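# Ink the printed board band with a four-arm-held pen block

## Task

Use the pen block to draw along the full length of the band printed on the board. The block's nib marks the board wherever it slides, so the centre of the drawn line must stay on the band. Any ink whose centreline falls off the band is penalised. The result must still hold after the robots stop holding it. Success that depends on a robot keeping something in place at the end does not count.

## Robot and tools

ROBOTS. There are four identical i2rt Big YAM arms: arm1, arm2, arm3 and arm4. Each has six revolute joints, a two-finger gripper, and a fisheye camera on the wrist. Their feet (x, y, z in metres; heading in degrees, counter-clockwise from +x) are: arm1 +0.69, +1.33, +0.82, facing -130; arm2 -0.83, +1.40, +0.72, facing -64; arm3 -0.93, -1.17, +0.73, facing +50; arm4 +0.86, -1.40, +0.78, facing +109. The hand can reach roughly 1.0 m from the joint-1 axis. The arms act independently, so a stalled arm does not hold up the others.

FRAME. All positions share one scene frame, in metres, with the origin on the floor and +z up. The "hand" is the point centred between the fingertips. The hand's z axis runs along the fingers, and its y axis is the direction the fingers open and close.

JOINTS. Each value is an absolute target, never an offset. Units are radians, except the gripper, which is in metres. Ranges, with the tolerance that counts as arrived:
- joint1_rad: -2.879..2.879, ±0.045. Turns the arm about its base; positive is counter-clockwise seen from above; 0 points along the foot's heading.
- joint2_rad: 0..3.141, ±0.14. Shoulder; 0 has the upper arm lying back, about level; larger values lift it up and then forward.
- joint3_rad: 0..3.019, ±0.09. Elbow; 0 is fully folded; larger values open it.
- joint4_rad: -1.692..1.57, ±0.055. Hand pitch; positive tips the fingers up.
- joint5_rad: -1.57..1.57, ±0.03. Sideways swing of the hand; positive goes to the arm's right.
- joint6_rad: -2.094..2.094, ±0.035. Hand roll; positive is clockwise seen from behind the hand.
- gripper_m: 0..0.093, ±0.003. Gap between the fingertips. Grip force is about 50 to 62 N per pad, and lower on some grippers.
Joints move at different speeds, so the hand can sweep a wide curve between postures. With joints 1 and 6 at 0 and the hand level and pointing forward, the wrist camera sits above the hand and looks toward the fingertips.

TOOLS.
- execute_actions: "actions" is a list holding either one action or nothing. The action is an object keyed by arm name. Each arm's value is {"joints": {...}} and names only the joints you want to move. All listed motions start together and may finish at different times. No action runs past 15 s. "cameras" is optional and may list arm1_cam_wrist, arm2_cam_wrist, arm3_cam_wrist, arm4_cam_wrist, cam_high, cam_wide, or "all". Leaving it out, null, or ["all"] returns every camera; [] returns none. An unknown key, unknown camera, or out-of-range number rejects the whole call, and nothing moves. An empty list only reports state and images.
- wait: "seconds" from 0 to 10. It sends no new command and returns the same report.
- zoom_image: "camera" plus "region" [x0, y0, x1, y1] in pixels, measured from the top-left corner. The region is at most 504 by 504 and applies to that camera's most recent full image.
- finished_scene: "scene" (1 or 2). Closes the scene for good and says whether the task succeeded. The next scene's task arrives in its result.

READING RESULTS. Each result gives every robot's joint_positions and a joint_status per commanded joint. The "pictures" line names the cameras in the order the images follow. Status words:
- off_target: the joint stopped short and may still be pushing.
- contact_stop or time_out: the joint gave up its target and holds where it stopped. A joint that timed out may keep a target clamped near its position (at most 0.375, 0.375, 0.113, 0.225, 0.075, 0.3 rad for joints 1-6). It keeps pushing and will move there on its own if the way clears.
- not_followed, after a "joint command not followed" line (often with "cause:"): a safety check blocked those arm targets; the gripper part still runs. The arm may retry them with later actions.
on_its_own lists what the call did not command. In it, "held at" is the joint's current target, not its position. To relieve a pushing joint, send it its reported position. Omitted joints or arms may still be pushing toward older targets. A very small change from the current position may not move anything.

CAMERAS. The wrist cameras are fisheye, 504x504. cam_high and cam_wide are fixed in the room, pinhole with radial distortion, 672x504. Calibration (K, D, T_world_to_cam, pos_world) was provided but may be off by a few degrees and millimetres. Wrist camera poses come from joint readings, so they carry extra error.

CAUTIONS. The arms do not stop on contact and can push hard. A hard squeeze between two robots ends the run; a hard collision may too. The clearance check can act late, and it ignores fingers, gripper housings and wrist cameras. Never let the pen block or anything else leave the work area. Avoid drops, slips, slams and heavy pushing. Keep the nib off the board except along the band, since any sliding contact leaves ink. Loose objects may occasionally get a short shove. Long, hard holding heats motors: a MOTOR HOT line appears from 85 °C. At 100 °C an OVER-TEMPERATURE FAULT drops that whole arm, and its joints show limit_stop_at_motor_heat; resend the targets afterwards. Some heat carries over between scenes. While you think, the robots keep holding your last command. A stop reported in one call cancels that reply's later execute_actions, wait and finished_scene calls.

Each tool is called as name([rows], argument=value, ...), one row to a line, values as JSON.

## Session

execute_actions(actions=[])

Scene clock: 0.00 s.
Motor temperatures (°C, as the motors report them): arm1=[27 23 27 27 25 27] | arm2=[25 27 24 27 26 24] | arm3=[24 27 27 25 25 25] | arm4=[28 25 25 27 24 25]
arm1.joint_positions: joint1_rad=-0.806 joint2_rad=+0.326 joint3_rad=+1.492 joint4_rad=-1.441 joint5_rad=+0.031 joint6_rad=+0.678 gripper_m=+0.094
arm1.joint_status: not commanded
arm1.hand: x=+0.6227 y=+1.3331 z=+1.4211 quat_wxyz=(-0.208, -0.759, +0.245, +0.566) (m; scene frame)
arm2.joint_positions: joint1_rad=+0.647 joint2_rad=+0.424 joint3_rad=+1.395 joint4_rad=-1.575 joint5_rad=+0.227 joint6_rad=-0.107 gripper_m=+0.095
arm2.joint_status: not commanded
arm2.hand: x=-0.7281 y=+1.3111 z=+1.2494 quat_wxyz=(-0.408, -0.205, -0.860, +0.227) (m; scene frame)
arm3.joint_positions: joint1_rad=+0.528 joint2_rad=+0.413 joint3_rad=+1.689 joint4_rad=-1.522 joint5_rad=-0.228 joint6_rad=-0.623 gripper_m=+0.095
arm3.joint_status: not commanded
arm3.hand: x=-0.9570 y=-1.1149 z=+1.3801 quat_wxyz=(-0.532, +0.701, -0.354, -0.317) (m; scene frame)
arm4.joint_positions: joint1_rad=+0.407 joint2_rad=+0.413 joint3_rad=+1.443 joint4_rad=-1.464 joint5_rad=+0.141 joint6_rad=-0.219 gripper_m=+0.094
arm4.joint_status: not commanded
arm4.hand: x=+0.7991 y=-1.2932 z=+1.3487 quat_wxyz=(-0.317, +0.789, -0.289, -0.439) (m; scene frame)
pictures: arm1_cam_wrist, arm2_cam_wrist, arm3_cam_wrist, arm4_cam_wrist, cam_high, cam_wide
Images, in order (width x height): arm1_cam_wrist 504x504, arm2_cam_wrist 504x504, arm3_cam_wrist 504x504, arm4_cam_wrist 504x504, cam_high 672x504, cam_wide 672x504.

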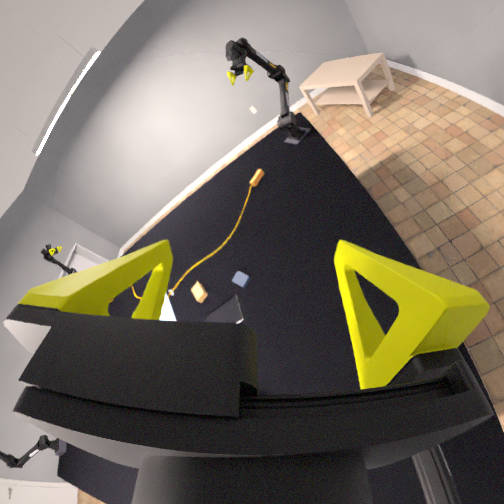

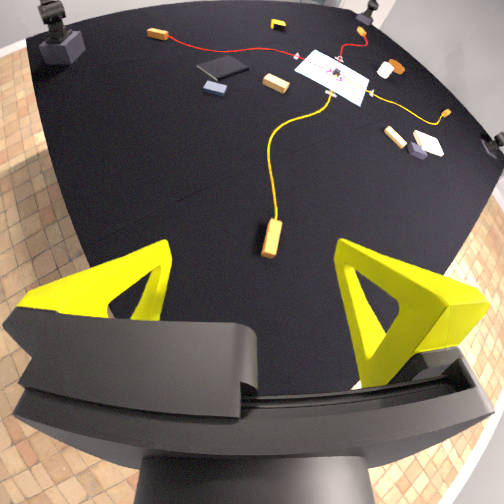

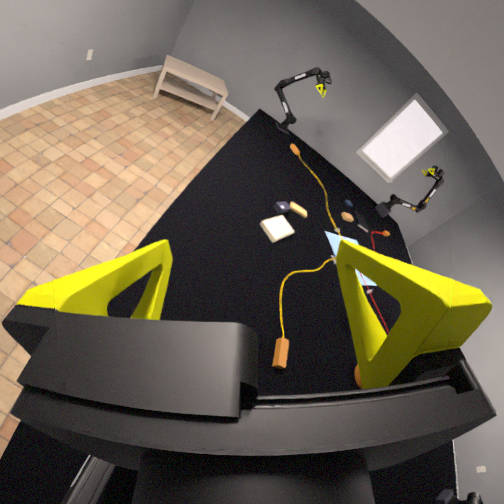

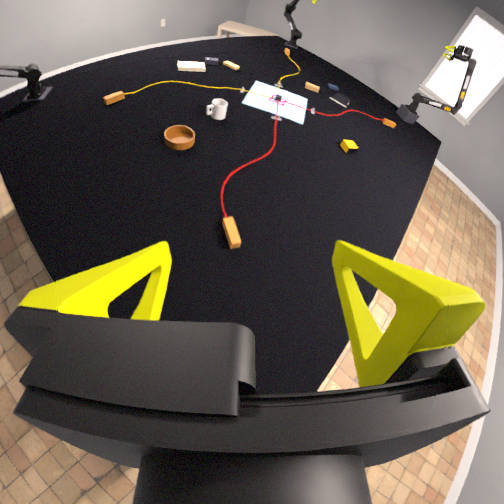

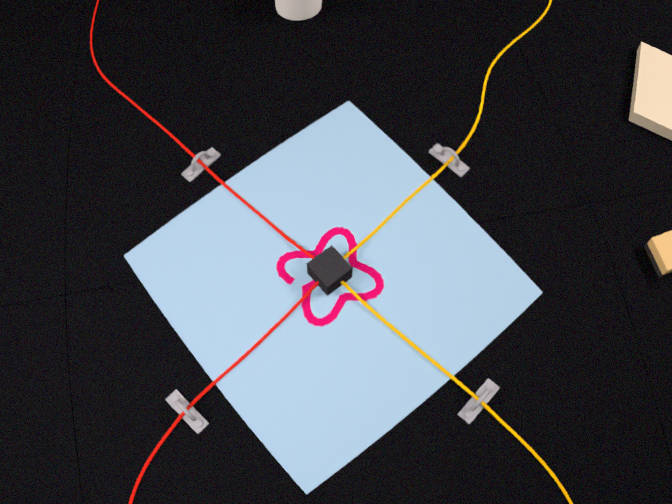

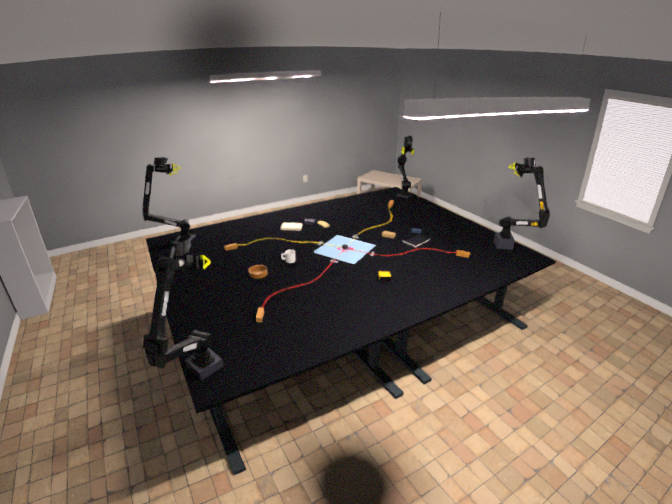

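zoom_image(camera="cam_high", region=[250, 200, 410, 350])

zoom_image(camera="cam_wide", region=[140, 170, 560, 400])

Region (250, 200, 410, 350) of cam_high's 672x504 image, scaled by 3.150, with more detail than that image has; it fills the top 472 rows of this view, and the rest is white.

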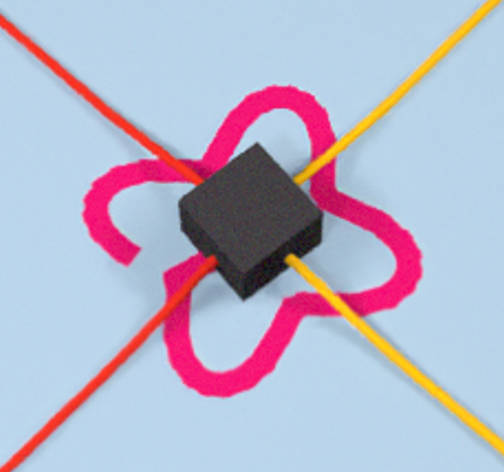

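Region (140, 170, 560, 400) of cam_wide's 672x504 image, scaled by 1.200, with more detail than that image has; it fills the top 276 rows of this view, and the rest is white.

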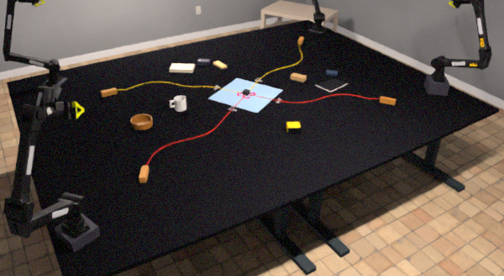

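execute_actions([
  {"arm1":{"joints":{"joint1_rad":0.49,"joint2_rad":1.8,"joint3_rad":1.25,"joint4_rad":-1.02,"joint5_rad":0,"joint6_rad":0}},"arm2":{"joints":{"joint1_rad":0.0,"joint2_rad":1.55,"joint3_rad":1.22,"joint4_rad":-1.24,"joint5_rad":0,"joint6_rad":0}},"arm3":{"joints":{"joint1_rad":-0.05,"joint2_rad":1.83,"joint3_rad":1.51,"joint4_rad":-1.245,"joint5_rad":0,"joint6_rad":0}},"arm4":{"joints":{"joint1_rad":0.305,"joint2_rad":2.11,"joint3_rad":1.745,"joint4_rad":-1.2,"joint5_rad":0,"joint6_rad":0}}},
])

Scene clock: 9.03 s.
Motor temperatures (°C, as the motors report them): arm1=[27 24 28 27 25 27] | arm2=[25 27 25 27 26 24] | arm3=[24 28 28 25 25 25] | arm4=[28 26 27 27 24 25]
arm1.joint_positions: joint1_rad=+0.498 joint2_rad=+1.791 joint3_rad=+1.255 joint4_rad=-1.020 joint5_rad=+0.001 joint6_rad=+0.008 gripper_m=+0.094
arm1.joint_status: all done
arm1.hand: x=+0.5972 y=+0.8416 z=+0.8630 quat_wxyz=(-0.002, -0.775, -0.632, +0.005) (m; scene frame)
arm2.joint_positions: joint1_rad=-0.003 joint2_rad=+1.553 joint3_rad=+1.212 joint4_rad=-1.250 joint5_rad=+0.000 joint6_rad=-0.013 gripper_m=+0.095
arm2.joint_status: all done
arm2.hand: x=-0.6294 y=+1.0070 z=+0.8577 quat_wxyz=(+0.016, -0.522, -0.853, -0.002) (m; scene frame)
arm3.joint_positions: joint1_rad=-0.046 joint2_rad=+1.829 joint3_rad=+1.509 joint4_rad=-1.249 joint5_rad=-0.002 joint6_rad=-0.014 gripper_m=+0.095
arm3.joint_status: all done
arm3.hand: x=-0.5587 y=-0.7618 z=+0.8432 quat_wxyz=(-0.001, +0.410, -0.912, -0.004) (m; scene frame)
arm4.joint_positions: joint1_rad=+0.312 joint2_rad=+2.092 joint3_rad=+1.746 joint4_rad=-1.204 joint5_rad=+0.004 joint6_rad=-0.010 gripper_m=+0.094
arm4.joint_status: all done
arm4.hand: x=+0.4752 y=-0.8951 z=+0.8308 quat_wxyz=(-0.003, +0.898, -0.439, -0.012) (m; scene frame)
pictures: arm1_cam_wrist, arm2_cam_wrist, arm3_cam_wrist, arm4_cam_wrist, cam_high, cam_wide
camera_calibration (this result's frames):
arm1_cam_wrist: T_world_to_cam=[[-0.980397, 0.197011, -0.0027932, 0.41555], [0.158719, 0.798084, 0.581267, -1.26069], [0.116745, 0.569429, -0.813708, 0.275136], [0, 0, 0, 1]] pos_world=[0.57538, 0.767599, 0.957839]
arm2_cam_wrist: T_world_to_cam=[[-0.886114, -0.463434, 0.00553399, -0.0929172], [-0.365101, 0.705353, 0.607601, -1.45828], [-0.285486, 0.536383, -0.794223, 0.0870921], [0, 0, 0, 1]] pos_world=[-0.589893, 0.938828, 0.955738]
arm3_cam_wrist: T_world_to_cam=[[0.74173, -0.670695, -0.00218169, -0.0933913], [-0.55086, -0.611052, 0.568479, -1.24649], [-0.382609, -0.420456, -0.822695, 0.281038], [0, 0, 0, 1]] pos_world=[-0.509843, -0.706143, 0.939608]
arm4_cam_wrist: T_world_to_cam=[[0.797818, 0.602752, -0.0132823, 0.177281], [0.501405, -0.651117, 0.569771, -1.28838], [0.334782, -0.461233, -0.821696, 0.23486], [0, 0, 0, 1]] pos_world=[0.425936, -0.837418, 0.929419]
Images, in order (width x height): arm1_cam_wrist 504x504, arm2_cam_wrist 504x504, arm3_cam_wrist 504x504, arm4_cam_wrist 504x504, cam_high 672x504, cam_wide 672x504.

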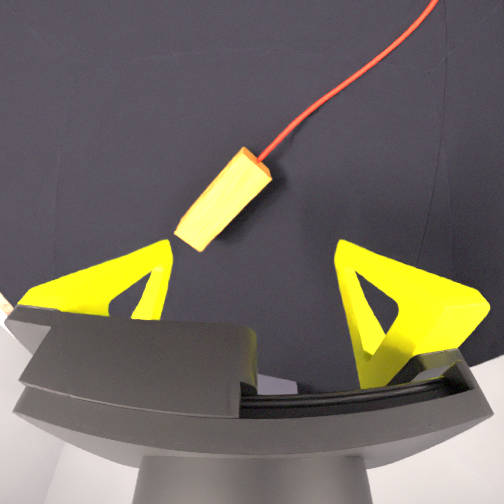

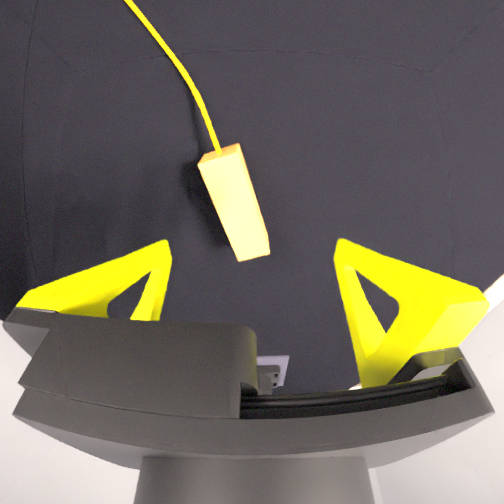

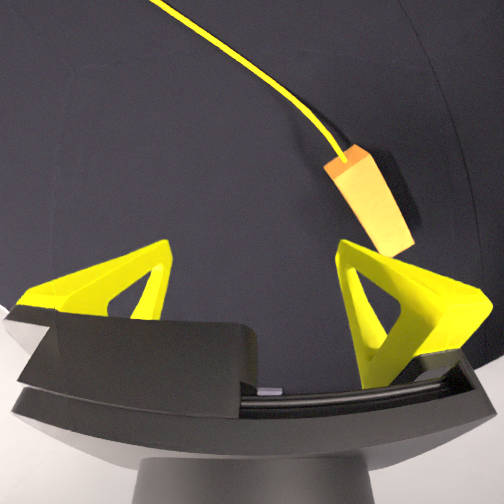

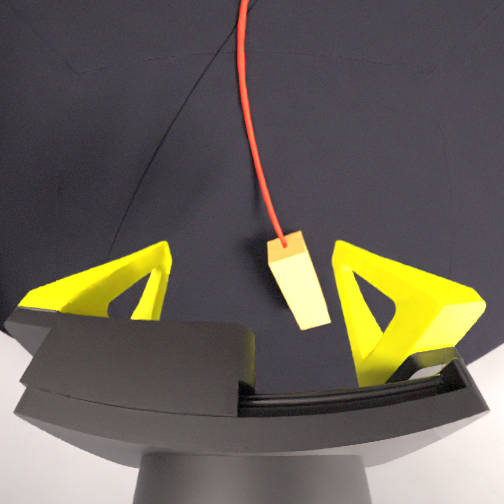

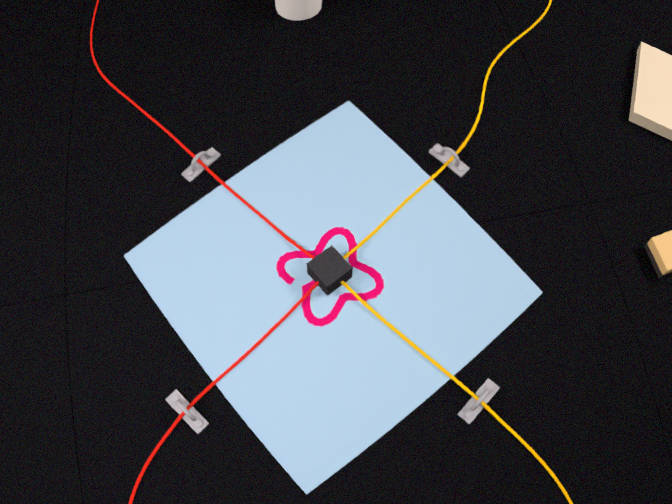

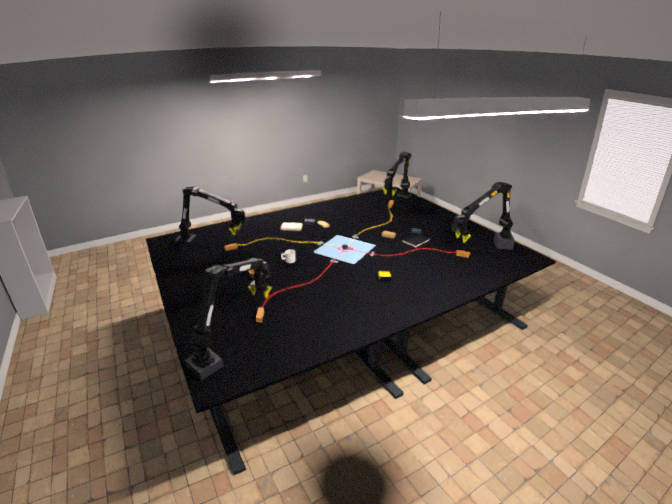

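execute_actions([
  {"arm1":{"joints":{"joint1_rad":0.567,"joint2_rad":1.891,"joint3_rad":1.138,"joint4_rad":-0.818,"joint6_rad":0.77}},"arm2":{"joints":{"joint1_rad":0.027,"joint2_rad":1.547,"joint3_rad":0.985,"joint4_rad":-1.009,"joint6_rad":-0.24}},"arm3":{"joints":{"joint1_rad":-0.28,"joint2_rad":1.903,"joint3_rad":1.441,"joint4_rad":-1.109,"joint6_rad":-0.96}},"arm4":{"joints":{"joint1_rad":0.205,"joint2_rad":1.881,"joint3_rad":1.256,"joint4_rad":-0.946,"joint6_rad":-0.5}}},
], cameras=["arm1_cam_wrist","arm2_cam_wrist","arm3_cam_wrist","arm4_cam_wrist"])

Scene clock: 19.77 s.
Motor temperatures (°C, as the motors report them): arm1=[27 25 30 27 25 27] | arm2=[25 28 26 27 26 24] | arm3=[24 29 29 25 25 25] | arm4=[28 28 28 27 24 25]
arm1.joint_positions: joint1_rad=+0.574 joint2_rad=+1.893 joint3_rad=+1.136 joint4_rad=-0.827 joint5_rad=+0.001 joint6_rad=+0.762 gripper_m=+0.094
arm1.joint_status: all done
arm1.hand: x=+0.6374 y=+0.8577 z=+0.7791 quat_wxyz=(+0.008, -0.941, -0.339, -0.003) (m; scene frame)
arm2.joint_positions: joint1_rad=+0.021 joint2_rad=+1.551 joint3_rad=+0.975 joint4_rad=-1.024 joint5_rad=+0.000 joint6_rad=-0.227 gripper_m=+0.095
arm2.joint_status: all done
arm2.hand: x=-0.6409 y=+1.0494 z=+0.7783 quat_wxyz=(+0.019, -0.417, -0.909, -0.006) (m; scene frame)
arm3.joint_positions: joint1_rad=-0.288 joint2_rad=+1.902 joint3_rad=+1.447 joint4_rad=-1.120 joint5_rad=+0.000 joint6_rad=-0.946 gripper_m=+0.095
arm3.joint_status: all done
arm3.hand: x=-0.4689 y=-0.8599 z=+0.7821 quat_wxyz=(+0.001, +0.694, -0.720, -0.002) (m; scene frame)
arm4.joint_positions: joint1_rad=+0.198 joint2_rad=+1.867 joint3_rad=+1.263 joint4_rad=-0.961 joint5_rad=+0.002 joint6_rad=-0.490 gripper_m=+0.094
arm4.joint_status: all done
arm4.hand: x=+0.5961 y=-0.9588 z=+0.7901 quat_wxyz=(+0.000, +0.963, -0.269, -0.005) (m; scene frame)
pictures: arm1_cam_wrist, arm2_cam_wrist, arm3_cam_wrist, arm4_cam_wrist
camera_calibration (this result's frames):
arm1_cam_wrist: T_world_to_cam=[[-0.640042, 0.768301, 0.0076811, -0.263571], [0.618688, 0.509425, 0.598089, -1.28994], [0.4556, 0.387555, -0.801393, 0.123414], [0, 0, 0, 1]] pos_world=[0.573145, 0.8118, 0.872427]
arm2_cam_wrist: T_world_to_cam=[[-0.752005, -0.65915, -0.0030914, 0.215053], [-0.520914, 0.591409, 0.615536, -1.43066], [-0.403902, 0.464496, -0.788103, -0.0071742], [0, 0, 0, 1]] pos_world=[-0.58643, 0.991192, 0.875636]
arm3_cam_wrist: T_world_to_cam=[[0.998968, -0.0454138, -0.000932269, 0.431412], [-0.0367586, -0.820297, 0.570755, -1.16291], [-0.0266849, -0.570132, -0.82112, 0.260851], [0, 0, 0, 1]] pos_world=[-0.466753, -0.785618, 0.878327]
arm4_cam_wrist: T_world_to_cam=[[0.530101, 0.847855, -0.0116147, 0.511965], [0.693504, -0.425634, 0.581281, -1.27476], [0.487898, -0.316193, -0.81362, 0.172901], [0, 0, 0, 1]] pos_world=[0.528299, -0.921983, 0.887615]
Images, in order (width x height): arm1_cam_wrist 504x504, arm2_cam_wrist 504x504, arm3_cam_wrist 504x504, arm4_cam_wrist 504x504.

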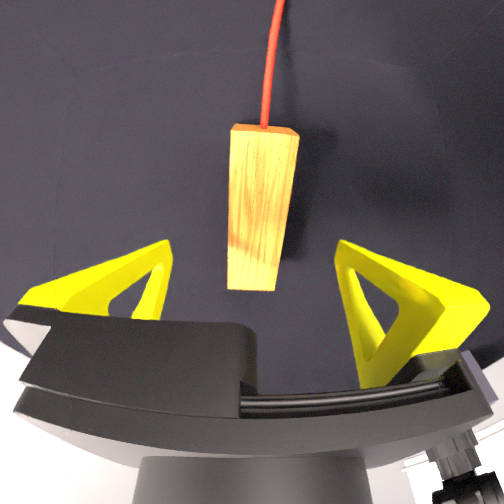

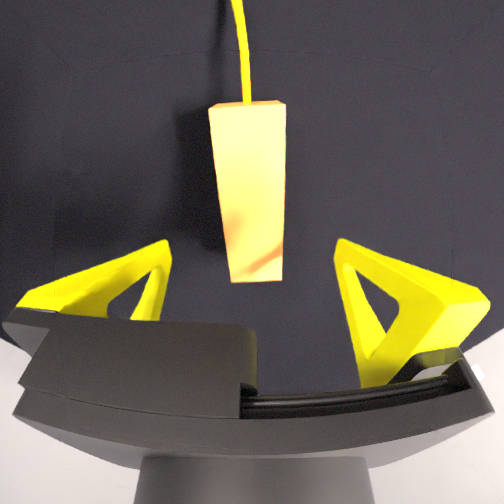

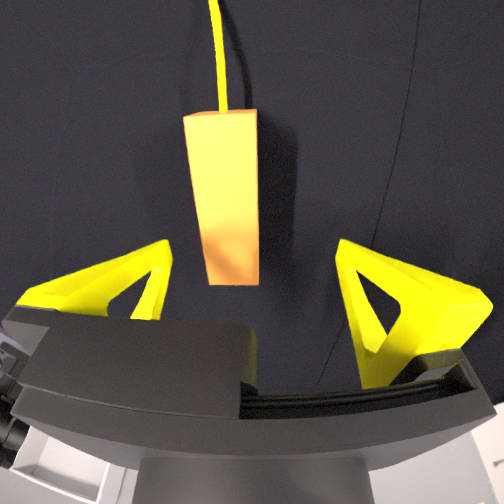

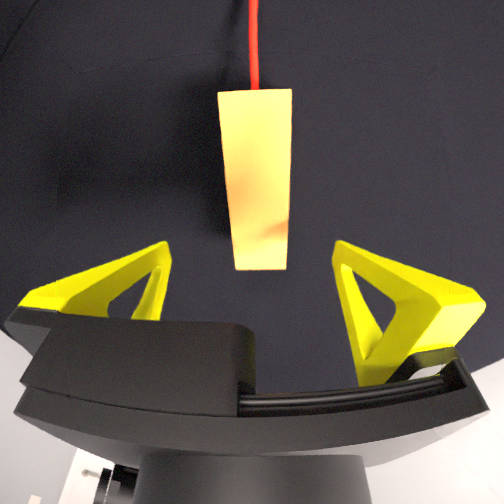

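execute_actions([
  {"arm1":{"joints":{"joint2_rad":1.975,"joint3_rad":1.133,"joint4_rad":-0.72}},"arm2":{"joints":{"joint2_rad":1.632,"joint3_rad":0.968,"joint4_rad":-0.885}},"arm3":{"joints":{"joint1_rad":-0.257,"joint2_rad":1.939,"joint3_rad":1.379,"joint4_rad":-1.0}},"arm4":{"joints":{"joint1_rad":0.215,"joint2_rad":1.974,"joint3_rad":1.26,"joint4_rad":-0.85}}},
], cameras=["arm1_cam_wrist","arm2_cam_wrist","arm3_cam_wrist","arm4_cam_wrist"])

Scene clock: 22.63 s.
Motor temperatures (°C, as the motors report them): arm1=[27 25 30 27 25 27] | arm2=[25 28 27 27 26 24] | arm3=[24 29 29 25 25 25] | arm4=[28 28 28 27 24 25]
arm1.joint_positions: joint1_rad=+0.574 joint2_rad=+1.962 joint3_rad=+1.136 joint4_rad=-0.729 joint5_rad=+0.001 joint6_rad=+0.762 gripper_m=+0.094
arm1.joint_status: all done
arm1.hand: x=+0.6361 y=+0.8467 z=+0.7470 quat_wxyz=(-0.005, -0.941, -0.339, +0.004) (m; scene frame)
arm2.joint_positions: joint1_rad=+0.021 joint2_rad=+1.631 joint3_rad=+0.966 joint4_rad=-0.901 joint5_rad=+0.000 joint6_rad=-0.227 gripper_m=+0.095
arm2.joint_status: all done
arm2.hand: x=-0.6327 y=+1.0328 z=+0.7441 quat_wxyz=(+0.005, -0.417, -0.909, +0.004) (m; scene frame)
arm3.joint_positions: joint1_rad=-0.267 joint2_rad=+1.924 joint3_rad=+1.386 joint4_rad=-1.012 joint5_rad=+0.000 joint6_rad=-0.947 gripper_m=+0.095
arm3.joint_status: all done
arm3.hand: x=-0.4768 y=-0.8508 z=+0.7504 quat_wxyz=(-0.011, +0.702, -0.712, +0.000) (m; scene frame)
arm4.joint_positions: joint1_rad=+0.205 joint2_rad=+1.964 joint3_rad=+1.263 joint4_rad=-0.866 joint5_rad=+0.002 joint6_rad=-0.490 gripper_m=+0.094
arm4.joint_status: all done
arm4.hand: x=+0.5876 y=-0.9527 z=+0.7422 quat_wxyz=(+0.001, +0.964, -0.265, -0.005) (m; scene frame)
pictures: arm1_cam_wrist, arm2_cam_wrist, arm3_cam_wrist, arm4_cam_wrist
camera_calibration (this result's frames):
arm1_cam_wrist: T_world_to_cam=[[-0.640071, 0.768218, -0.0122574, -0.240718], [0.620683, 0.526418, 0.581064, -1.26724], [0.452836, 0.364315, -0.813765, 0.133261], [0, 0, 0, 1]] pos_world=[0.57213, 0.803471, 0.841838]
arm2_cam_wrist: T_world_to_cam=[[-0.751739, -0.659443, 0.00486521, 0.204744], [-0.530674, 0.609294, 0.589191, -1.40055], [-0.391502, 0.440336, -0.807979, 0.0244931], [0, 0, 0, 1]] pos_world=[-0.579733, 0.97758, 0.843986]
arm3_cam_wrist: T_world_to_cam=[[0.999527, -0.023551, 0.0197604, 0.442979], [-0.0305716, -0.82919, 0.55813, -1.13281], [0.00324065, -0.55847, -0.829518, 0.270236], [0, 0, 0, 1]] pos_world=[-0.478277, -0.777966, 0.847669]
arm4_cam_wrist: T_world_to_cam=[[0.52394, 0.851669, -0.0120937, 0.51836], [0.696243, -0.420058, 0.582063, -1.23523], [0.490645, -0.313387, -0.813054, 0.140664], [0, 0, 0, 1]] pos_world=[0.519416, -0.916258, 0.839619]
Images, in order (width x height): arm1_cam_wrist 504x504, arm2_cam_wrist 504x504, arm3_cam_wrist 504x504, arm4_cam_wrist 504x504.

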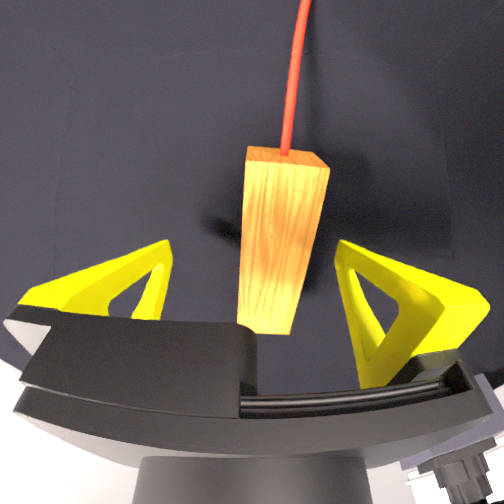

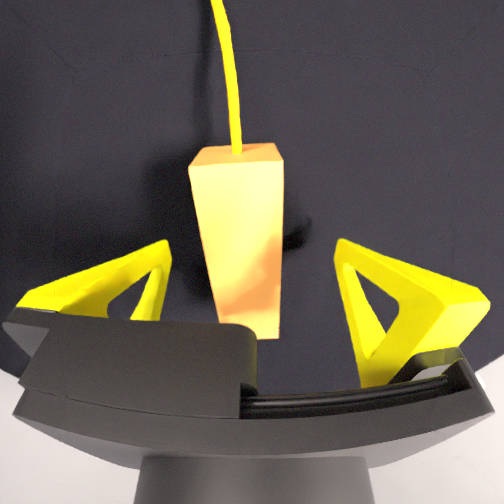

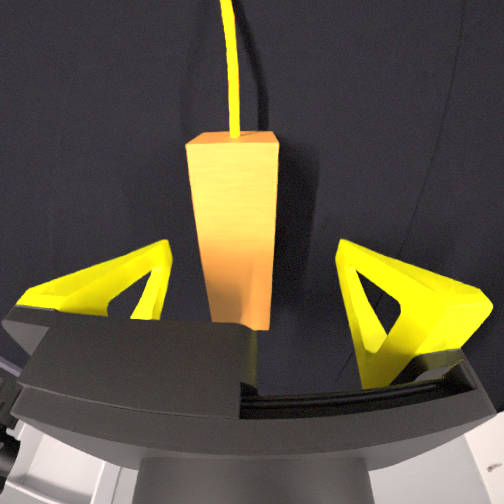

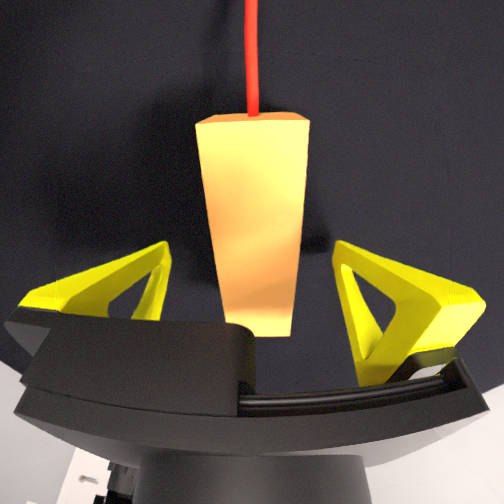

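execute_actions([
  {"arm1":{"joints":{"joint2_rad":2.02,"joint4_rad":-0.69}},"arm2":{"joints":{"joint2_rad":1.68,"joint4_rad":-0.85}},"arm3":{"joints":{"joint2_rad":1.975,"joint4_rad":-0.985}},"arm4":{"joints":{"gripper_m":0.0}}},
], cameras=["arm1_cam_wrist","arm2_cam_wrist","arm3_cam_wrist","arm4_cam_wrist"])

Scene clock: 25.47 s.
Motor temperatures (°C, as the motors report them): arm1=[27 26 30 27 25 27] | arm2=[25 28 27 27 26 24] | arm3=[24 30 29 25 25 25] | arm4=[28 28 28 27 24 25]
arm1.joint_positions: joint1_rad=+0.574 joint2_rad=+2.000 joint3_rad=+1.136 joint4_rad=-0.699 joint5_rad=+0.001 joint6_rad=+0.762 gripper_m=+0.094
arm1.joint_status: all done
arm1.hand: x=+0.6362 y=+0.8477 z=+0.7290 quat_wxyz=(-0.001, -0.941, -0.339, +0.002) (m; scene frame)
arm2.joint_positions: joint1_rad=+0.021 joint2_rad=+1.668 joint3_rad=+0.966 joint4_rad=-0.864 joint5_rad=-0.001 joint6_rad=-0.227 gripper_m=+0.095
arm2.joint_status: all done
arm2.hand: x=-0.6306 y=+1.0288 z=+0.7295 quat_wxyz=(+0.005, -0.417, -0.909, +0.003) (m; scene frame)
arm3.joint_positions: joint1_rad=-0.267 joint2_rad=+1.956 joint3_rad=+1.386 joint4_rad=-0.997 joint5_rad=+0.000 joint6_rad=-0.947 gripper_m=+0.095
arm3.joint_status: all done
arm3.hand: x=-0.4769 y=-0.8508 z=+0.7333 quat_wxyz=(-0.003, +0.702, -0.712, -0.001) (m; scene frame)
arm4.joint_positions: joint1_rad=+0.206 joint2_rad=+1.964 joint3_rad=+1.263 joint4_rad=-0.866 joint5_rad=+0.002 joint6_rad=-0.490 gripper_m=+0.034
arm4.joint_status: gripper_m off_target (ended at +0.034, target +0.000)
arm4.hand: x=+0.5874 y=-0.9528 z=+0.7422 quat_wxyz=(+0.001, +0.964, -0.265, -0.005) (m; scene frame)
pictures: arm1_cam_wrist, arm2_cam_wrist, arm3_cam_wrist, arm4_cam_wrist
camera_calibration (this result's frames):
arm1_cam_wrist: T_world_to_cam=[[-0.639762, 0.76855, -0.00596291, -0.246701], [0.620258, 0.520869, 0.586494, -1.25634], [0.453856, 0.371518, -0.809931, 0.108652], [0, 0, 0, 1]] pos_world=[0.57211, 0.803623, 0.823364]
arm2_cam_wrist: T_world_to_cam=[[-0.751499, -0.659724, 0.00357126, 0.20515], [-0.531285, 0.608384, 0.58958, -1.38811], [-0.391133, 0.441171, -0.807702, 0.0144523], [0, 0, 0, 1]] pos_world=[-0.577659, 0.97347, 0.829341]
arm3_cam_wrist: T_world_to_cam=[[0.999712, -0.0233475, 0.00562109, 0.454108], [-0.0224201, -0.823535, 0.566822, -1.12099], [-0.00860471, -0.566784, -0.823821, 0.239162], [0, 0, 0, 1]] pos_world=[-0.477052, -0.777016, 0.829873]
arm4_cam_wrist: T_world_to_cam=[[0.522965, 0.852268, -0.0120845, 0.519674], [0.696723, -0.419267, 0.582059, -1.23468], [0.491004, -0.312816, -0.813057, 0.141052], [0, 0, 0, 1]] pos_world=[0.519203, -0.91644, 0.839622]
Images, in order (width x height): arm1_cam_wrist 504x504, arm2_cam_wrist 504x504, arm3_cam_wrist 504x504, arm4_cam_wrist 504x504.

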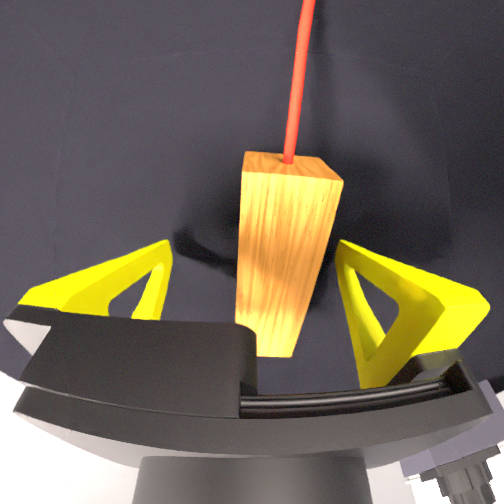

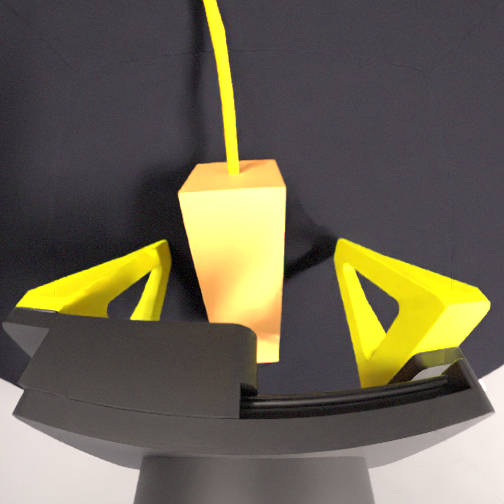

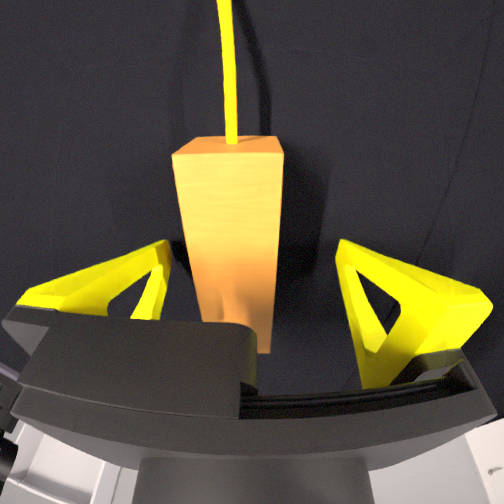

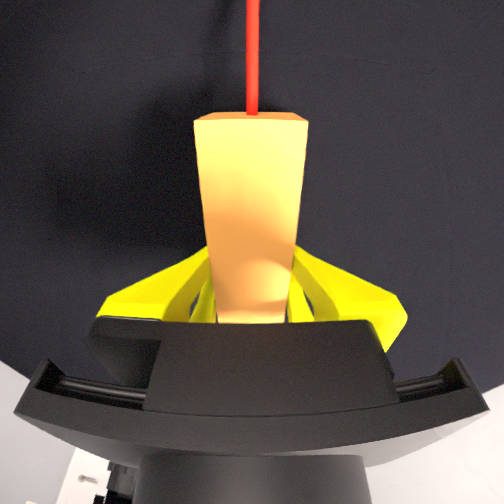

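execute_actions([
  {"arm1":{"joints":{"gripper_m":0.0}},"arm2":{"joints":{"gripper_m":0.0}},"arm3":{"joints":{"gripper_m":0.0}}},
], cameras=["arm1_cam_wrist","cam_wide"])

Scene clock: 26.93 s.
Motor temperatures (°C, as the motors report them): arm1=[27 26 30 27 25 27] | arm2=[25 28 27 27 26 24] | arm3=[24 30 29 25 25 25] | arm4=[28 28 28 27 24 25]
arm1.joint_positions: joint1_rad=+0.574 joint2_rad=+2.000 joint3_rad=+1.136 joint4_rad=-0.699 joint5_rad=+0.001 joint6_rad=+0.763 gripper_m=+0.034
arm1.joint_status: gripper_m off_target (ended at +0.034, target +0.000)
arm1.hand: x=+0.6362 y=+0.8475 z=+0.7290 quat_wxyz=(-0.001, -0.941, -0.338, +0.002) (m; scene frame)
arm2.joint_positions: joint1_rad=+0.021 joint2_rad=+1.668 joint3_rad=+0.966 joint4_rad=-0.864 joint5_rad=-0.001 joint6_rad=-0.228 gripper_m=+0.035
arm2.joint_status: gripper_m off_target (ended at +0.035, target +0.000)
arm2.hand: x=-0.6305 y=+1.0289 z=+0.7295 quat_wxyz=(+0.005, -0.417, -0.909, +0.003) (m; scene frame)
arm3.joint_positions: joint1_rad=-0.267 joint2_rad=+1.956 joint3_rad=+1.386 joint4_rad=-0.996 joint5_rad=+0.000 joint6_rad=-0.947 gripper_m=+0.034
arm3.joint_status: gripper_m off_target (ended at +0.034, target +0.000)
arm3.hand: x=-0.4767 y=-0.8505 z=+0.7333 quat_wxyz=(-0.004, +0.702, -0.712, -0.002) (m; scene frame)
arm4.joint_positions: joint1_rad=+0.206 joint2_rad=+1.964 joint3_rad=+1.263 joint4_rad=-0.866 joint5_rad=+0.002 joint6_rad=-0.490 gripper_m=+0.034
arm4.joint_status: not commanded
arm4.hand: x=+0.5874 y=-0.9528 z=+0.7422 quat_wxyz=(+0.001, +0.964, -0.265, -0.005) (m; scene frame)
pictures: arm1_cam_wrist, cam_wide
camera_calibration (this result's frames):
arm1_cam_wrist: T_world_to_cam=[[-0.639176, 0.769033, -0.00649125, -0.246968], [0.620706, 0.520842, 0.586045, -1.25616], [0.454069, 0.370557, -0.810253, 0.109645], [0, 0, 0, 1]] pos_world=[0.572062, 0.803557, 0.823403]
Images, in order (width x height): arm1_cam_wrist 504x504, cam_wide 672x504.

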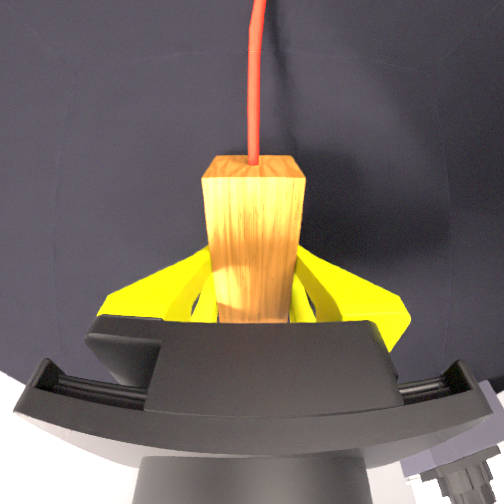

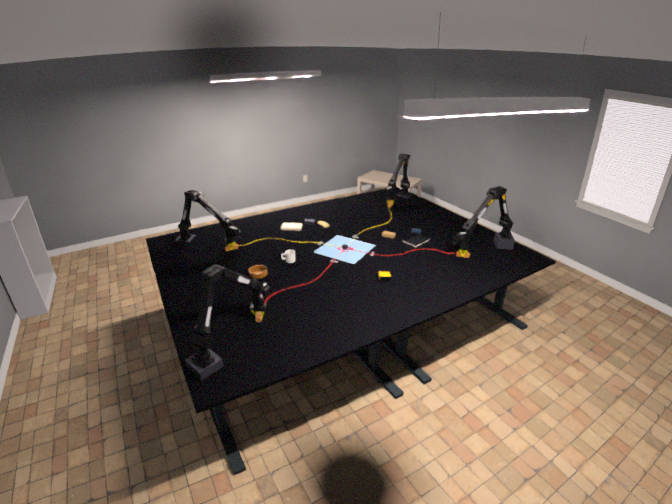

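execute_actions([
  {"arm1":{"joints":{"joint1_rad":0.73,"joint2_rad":1.95,"joint4_rad":-0.75,"joint6_rad":0.17}},"arm2":{"joints":{"joint1_rad":-0.27,"joint2_rad":1.61,"joint4_rad":-0.92,"joint6_rad":0}},"arm3":{"joints":{"joint1_rad":-0.39,"joint2_rad":1.91,"joint4_rad":-1.04,"joint6_rad":-0.25}},"arm4":{"joints":{"joint1_rad":-0.15,"joint2_rad":1.92,"joint4_rad":-0.91,"joint6_rad":0}}},
], cameras=["cam_high","cam_wide"])

Scene clock: 37.20 s.
Motor temperatures (°C, as the motors report them): arm1=[27 26 30 27 25 27] | arm2=[25 28 27 27 26 24] | arm3=[24 30 30 25 25 25] | arm4=[28 28 28 27 24 25]
arm1.joint_positions: joint1_rad=+0.734 joint2_rad=+1.960 joint3_rad=+1.136 joint4_rad=-0.742 joint5_rad=+0.000 joint6_rad=+0.178 gripper_m=+0.034
arm1.joint_status: all done
arm1.hand: x=+0.7150 y=+0.8465 z=+0.7477 quat_wxyz=(+0.000, -0.753, -0.658, +0.000) (m; scene frame)
arm2.joint_positions: joint1_rad=-0.278 joint2_rad=+1.624 joint3_rad=+0.965 joint4_rad=-0.906 joint5_rad=+0.002 joint6_rad=-0.013 gripper_m=+0.035
arm2.joint_status: all done
arm2.hand: x=-0.7499 y=+0.9936 z=+0.7485 quat_wxyz=(+0.005, -0.634, -0.773, +0.007) (m; scene frame)
arm3.joint_positions: joint1_rad=-0.403 joint2_rad=+1.939 joint3_rad=+1.386 joint4_rad=-1.029 joint5_rad=+0.000 joint6_rad=-0.264 gripper_m=+0.034
arm3.joint_status: all done
arm3.hand: x=-0.4434 y=-0.9174 z=+0.7423 quat_wxyz=(+0.005, +0.361, -0.933, -0.002) (m; scene frame)
arm4.joint_positions: joint1_rad=-0.152 joint2_rad=+1.926 joint3_rad=+1.263 joint4_rad=-0.895 joint5_rad=+0.002 joint6_rad=-0.011 gripper_m=+0.034
arm4.joint_status: all done
arm4.hand: x=+0.7613 y=-0.8878 z=+0.7591 quat_wxyz=(-0.001, +0.773, -0.634, -0.007) (m; scene frame)
pictures: cam_high, cam_wide
Images, in order (width x height): cam_high 672x504, cam_wide 672x504.

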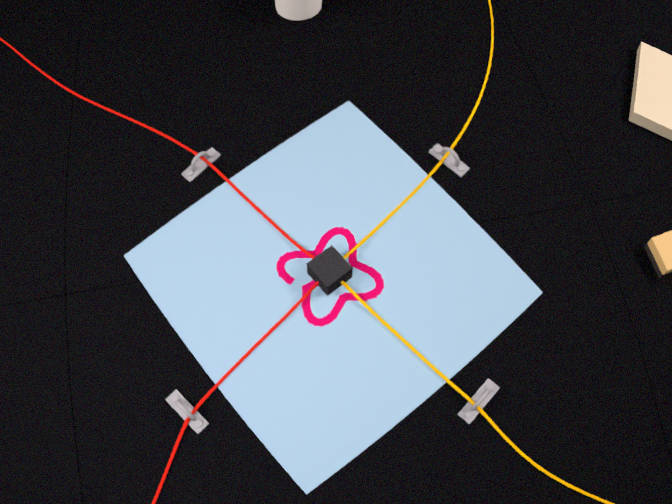

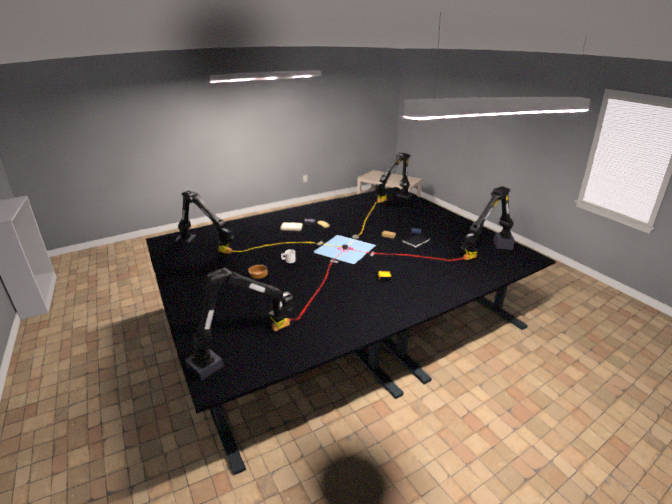

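execute_actions([
  {"arm1":{"joints":{"joint6_rad":-0.1}},"arm3":{"joints":{"joint1_rad":-0.2,"joint2_rad":1.89}}},
], cameras=["cam_high"])

Scene clock: 39.97 s.
Motor temperatures (°C, as the motors report them): arm1=[27 26 30 27 25 27] | arm2=[25 28 27 27 26 24] | arm3=[24 31 30 25 25 25] | arm4=[28 29 28 27 24 25]
arm1.joint_positions: joint1_rad=+0.733 joint2_rad=+1.960 joint3_rad=+1.136 joint4_rad=-0.742 joint5_rad=+0.001 joint6_rad=-0.083 gripper_m=+0.034
arm1.joint_status: all done
arm1.hand: x=+0.7141 y=+0.8465 z=+0.7477 quat_wxyz=(+0.000, -0.662, -0.750, +0.001) (m; scene frame)
arm2.joint_positions: joint1_rad=-0.278 joint2_rad=+1.624 joint3_rad=+0.965 joint4_rad=-0.906 joint5_rad=+0.002 joint6_rad=-0.013 gripper_m=+0.035
arm2.joint_status: not commanded
arm2.hand: x=-0.7499 y=+0.9936 z=+0.7485 quat_wxyz=(+0.005, -0.634, -0.773, +0.007) (m; scene frame)
arm3.joint_positions: joint1_rad=-0.190 joint2_rad=+1.918 joint3_rad=+1.386 joint4_rad=-1.029 joint5_rad=-0.001 joint6_rad=-0.263 gripper_m=+0.034
arm3.joint_status: all done
arm3.hand: x=-0.5051 y=-0.8192 z=+0.7537 quat_wxyz=(-0.005, +0.457, -0.889, -0.004) (m; scene frame)
arm4.joint_positions: joint1_rad=-0.152 joint2_rad=+1.926 joint3_rad=+1.263 joint4_rad=-0.895 joint5_rad=+0.002 joint6_rad=-0.010 gripper_m=+0.034
arm4.joint_status: not commanded
arm4.hand: x=+0.7613 y=-0.8878 z=+0.7591 quat_wxyz=(-0.001, +0.773, -0.634, -0.007) (m; scene frame)
pictures: cam_high
Images, in order (width x height): cam_high 672x504.

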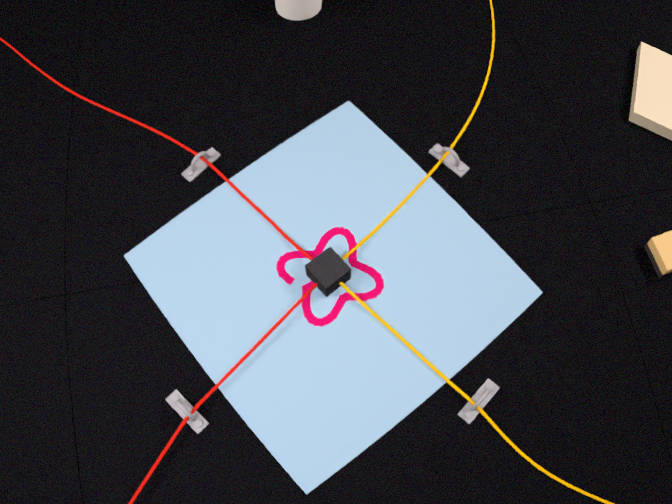

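execute_actions([
  {"arm1":{"joints":{"joint6_rad":-0.4}},"arm4":{"joints":{"joint6_rad":0.35}}},
], cameras=["cam_high"])

zoom_image(camera="cam_high", region=[250, 200, 410, 350])

Scene clock: 42.70 s.
Motor temperatures (°C, as the motors report them): arm1=[27 27 30 27 25 27] | arm2=[25 28 27 27 26 24] | arm3=[24 31 30 25 25 25] | arm4=[28 29 28 27 24 25]
arm1.joint_positions: joint1_rad=+0.733 joint2_rad=+1.960 joint3_rad=+1.136 joint4_rad=-0.742 joint5_rad=+0.002 joint6_rad=-0.385 gripper_m=+0.034
arm1.joint_status: all done
arm1.hand: x=+0.7138 y=+0.8465 z=+0.7477 quat_wxyz=(+0.000, -0.542, -0.841, +0.001) (m; scene frame)
arm2.joint_positions: joint1_rad=-0.278 joint2_rad=+1.624 joint3_rad=+0.965 joint4_rad=-0.906 joint5_rad=+0.002 joint6_rad=-0.013 gripper_m=+0.035
arm2.joint_status: not commanded
arm2.hand: x=-0.7499 y=+0.9936 z=+0.7485 quat_wxyz=(+0.005, -0.634, -0.773, +0.007) (m; scene frame)
arm3.joint_positions: joint1_rad=-0.190 joint2_rad=+1.918 joint3_rad=+1.386 joint4_rad=-1.029 joint5_rad=-0.001 joint6_rad=-0.263 gripper_m=+0.034
arm3.joint_status: not commanded
arm3.hand: x=-0.5051 y=-0.8192 z=+0.7537 quat_wxyz=(-0.005, +0.457, -0.889, -0.004) (m; scene frame)
arm4.joint_positions: joint1_rad=-0.152 joint2_rad=+1.926 joint3_rad=+1.263 joint4_rad=-0.895 joint5_rad=+0.001 joint6_rad=+0.331 gripper_m=+0.034
arm4.joint_status: all done
arm4.hand: x=+0.7613 y=-0.8878 z=+0.7591 quat_wxyz=(+0.001, +0.654, -0.756, -0.007) (m; scene frame)
pictures: cam_high
Images, in order (width x height): cam_high 672x504.

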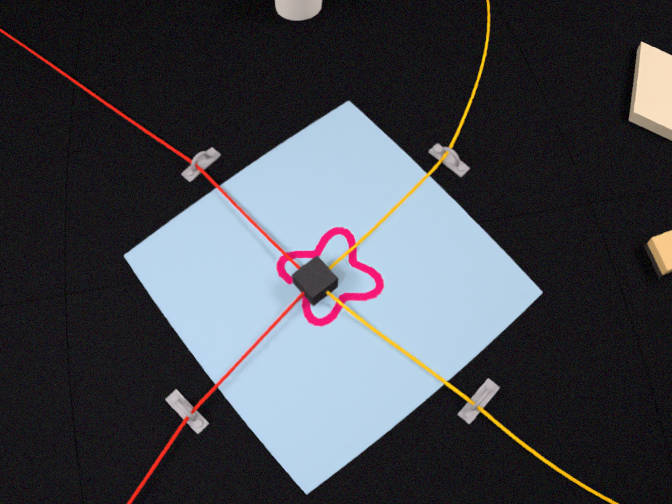

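Region (250, 200, 410, 350) of cam_high's 672x504 image, scaled by 3.150, with more detail than that image has; it fills the top 472 rows of this view, and the rest is white.

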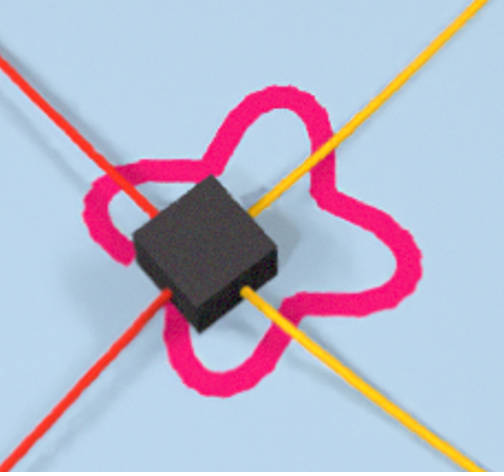

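execute_actions([
  {"arm1":{"joints":{"joint6_rad":-0.55}},"arm4":{"joints":{"joint6_rad":0.39}},"arm2":{"joints":{"joint6_rad":-0.15}}},
], cameras=["cam_high"])

zoom_image(camera="cam_high", region=[250, 200, 410, 350])

Scene clock: 46.97 s.
Motor temperatures (°C, as the motors report them): arm1=[27 27 30 27 25 27] | arm2=[25 29 27 27 26 24] | arm3=[24 31 30 25 25 25] | arm4=[28 29 28 27 24 25]
arm1.joint_positions: joint1_rad=+0.732 joint2_rad=+1.960 joint3_rad=+1.136 joint4_rad=-0.742 joint5_rad=+0.002 joint6_rad=-0.531 gripper_m=+0.034
arm1.joint_status: all done
arm1.hand: x=+0.7136 y=+0.8465 z=+0.7477 quat_wxyz=(+0.001, -0.479, -0.878, +0.001) (m; scene frame)
arm2.joint_positions: joint1_rad=-0.278 joint2_rad=+1.624 joint3_rad=+0.965 joint4_rad=-0.906 joint5_rad=+0.002 joint6_rad=-0.136 gripper_m=+0.035
arm2.joint_status: all done
arm2.hand: x=-0.7499 y=+0.9936 z=+0.7485 quat_wxyz=(+0.005, -0.585, -0.811, +0.006) (m; scene frame)
arm3.joint_positions: joint1_rad=-0.190 joint2_rad=+1.918 joint3_rad=+1.386 joint4_rad=-1.029 joint5_rad=-0.001 joint6_rad=-0.263 gripper_m=+0.034
arm3.joint_status: not commanded
arm3.hand: x=-0.5051 y=-0.8192 z=+0.7537 quat_wxyz=(-0.005, +0.457, -0.889, -0.004) (m; scene frame)
arm4.joint_positions: joint1_rad=-0.152 joint2_rad=+1.926 joint3_rad=+1.263 joint4_rad=-0.895 joint5_rad=+0.001 joint6_rad=+0.376 gripper_m=+0.034
arm4.joint_status: all done
arm4.hand: x=+0.7613 y=-0.8878 z=+0.7591 quat_wxyz=(+0.001, +0.637, -0.771, -0.007) (m; scene frame)
pictures: cam_high
Images, in order (width x height): cam_high 672x504.

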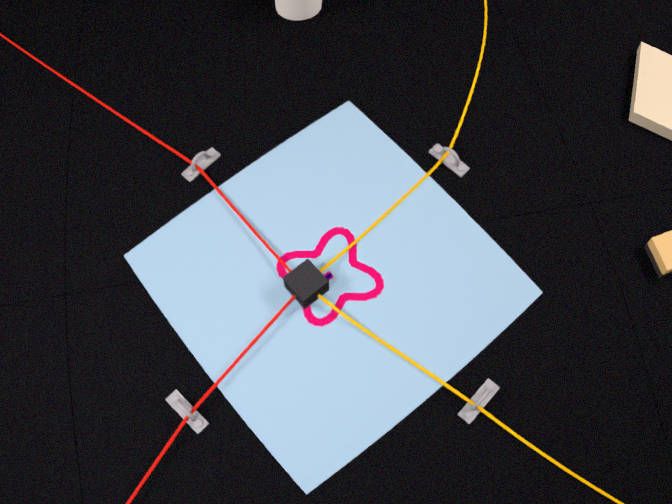

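Region (250, 200, 410, 350) of cam_high's 672x504 image, scaled by 3.150, with more detail than that image has; it fills the top 472 rows of this view, and the rest is white.

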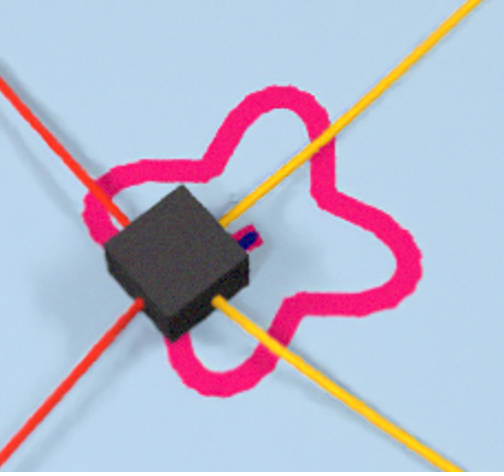

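execute_actions([
  {"arm1":{"joints":{"joint6_rad":-0.61}},"arm4":{"joints":{"joint6_rad":-0.3}},"arm2":{"joints":{"joint6_rad":0.08}}},
], cameras=["cam_high"])

zoom_image(camera="cam_high", region=[250, 200, 410, 350])

Scene clock: 50.17 s.
Motor temperatures (°C, as the motors report them): arm1=[27 27 30 27 25 27] | arm2=[25 29 27 27 26 24] | arm3=[24 31 30 25 25 25] | arm4=[28 29 28 27 24 25]
arm1.joint_positions: joint1_rad=+0.732 joint2_rad=+1.960 joint3_rad=+1.136 joint4_rad=-0.742 joint5_rad=+0.002 joint6_rad=-0.590 gripper_m=+0.034
arm1.joint_status: all done
arm1.hand: x=+0.7136 y=+0.8465 z=+0.7477 quat_wxyz=(+0.001, -0.453, -0.892, +0.001) (m; scene frame)
arm2.joint_positions: joint1_rad=-0.278 joint2_rad=+1.624 joint3_rad=+0.965 joint4_rad=-0.906 joint5_rad=+0.002 joint6_rad=+0.065 gripper_m=+0.035
arm2.joint_status: all done
arm2.hand: x=-0.7499 y=+0.9936 z=+0.7485 quat_wxyz=(+0.004, -0.664, -0.748, +0.007) (m; scene frame)
arm3.joint_positions: joint1_rad=-0.190 joint2_rad=+1.918 joint3_rad=+1.386 joint4_rad=-1.029 joint5_rad=-0.001 joint6_rad=-0.263 gripper_m=+0.034
arm3.joint_status: not commanded
arm3.hand: x=-0.5051 y=-0.8192 z=+0.7537 quat_wxyz=(-0.005, +0.457, -0.889, -0.004) (m; scene frame)
arm4.joint_positions: joint1_rad=-0.152 joint2_rad=+1.926 joint3_rad=+1.263 joint4_rad=-0.895 joint5_rad=+0.001 joint6_rad=-0.289 gripper_m=+0.034
arm4.joint_status: all done
arm4.hand: x=+0.7613 y=-0.8878 z=+0.7591 quat_wxyz=(-0.002, +0.854, -0.520, -0.007) (m; scene frame)
pictures: cam_high
Images, in order (width x height): cam_high 672x504.

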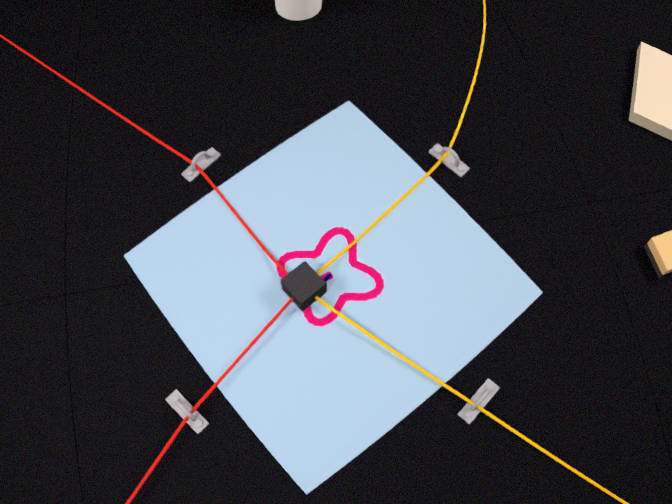

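Region (250, 200, 410, 350) of cam_high's 672x504 image, scaled by 3.150, with more detail than that image has; it fills the top 472 rows of this view, and the rest is white.

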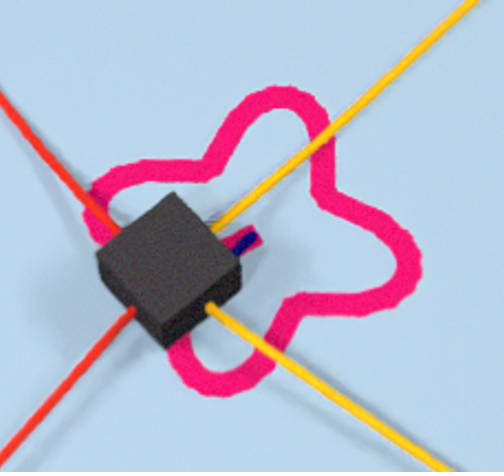

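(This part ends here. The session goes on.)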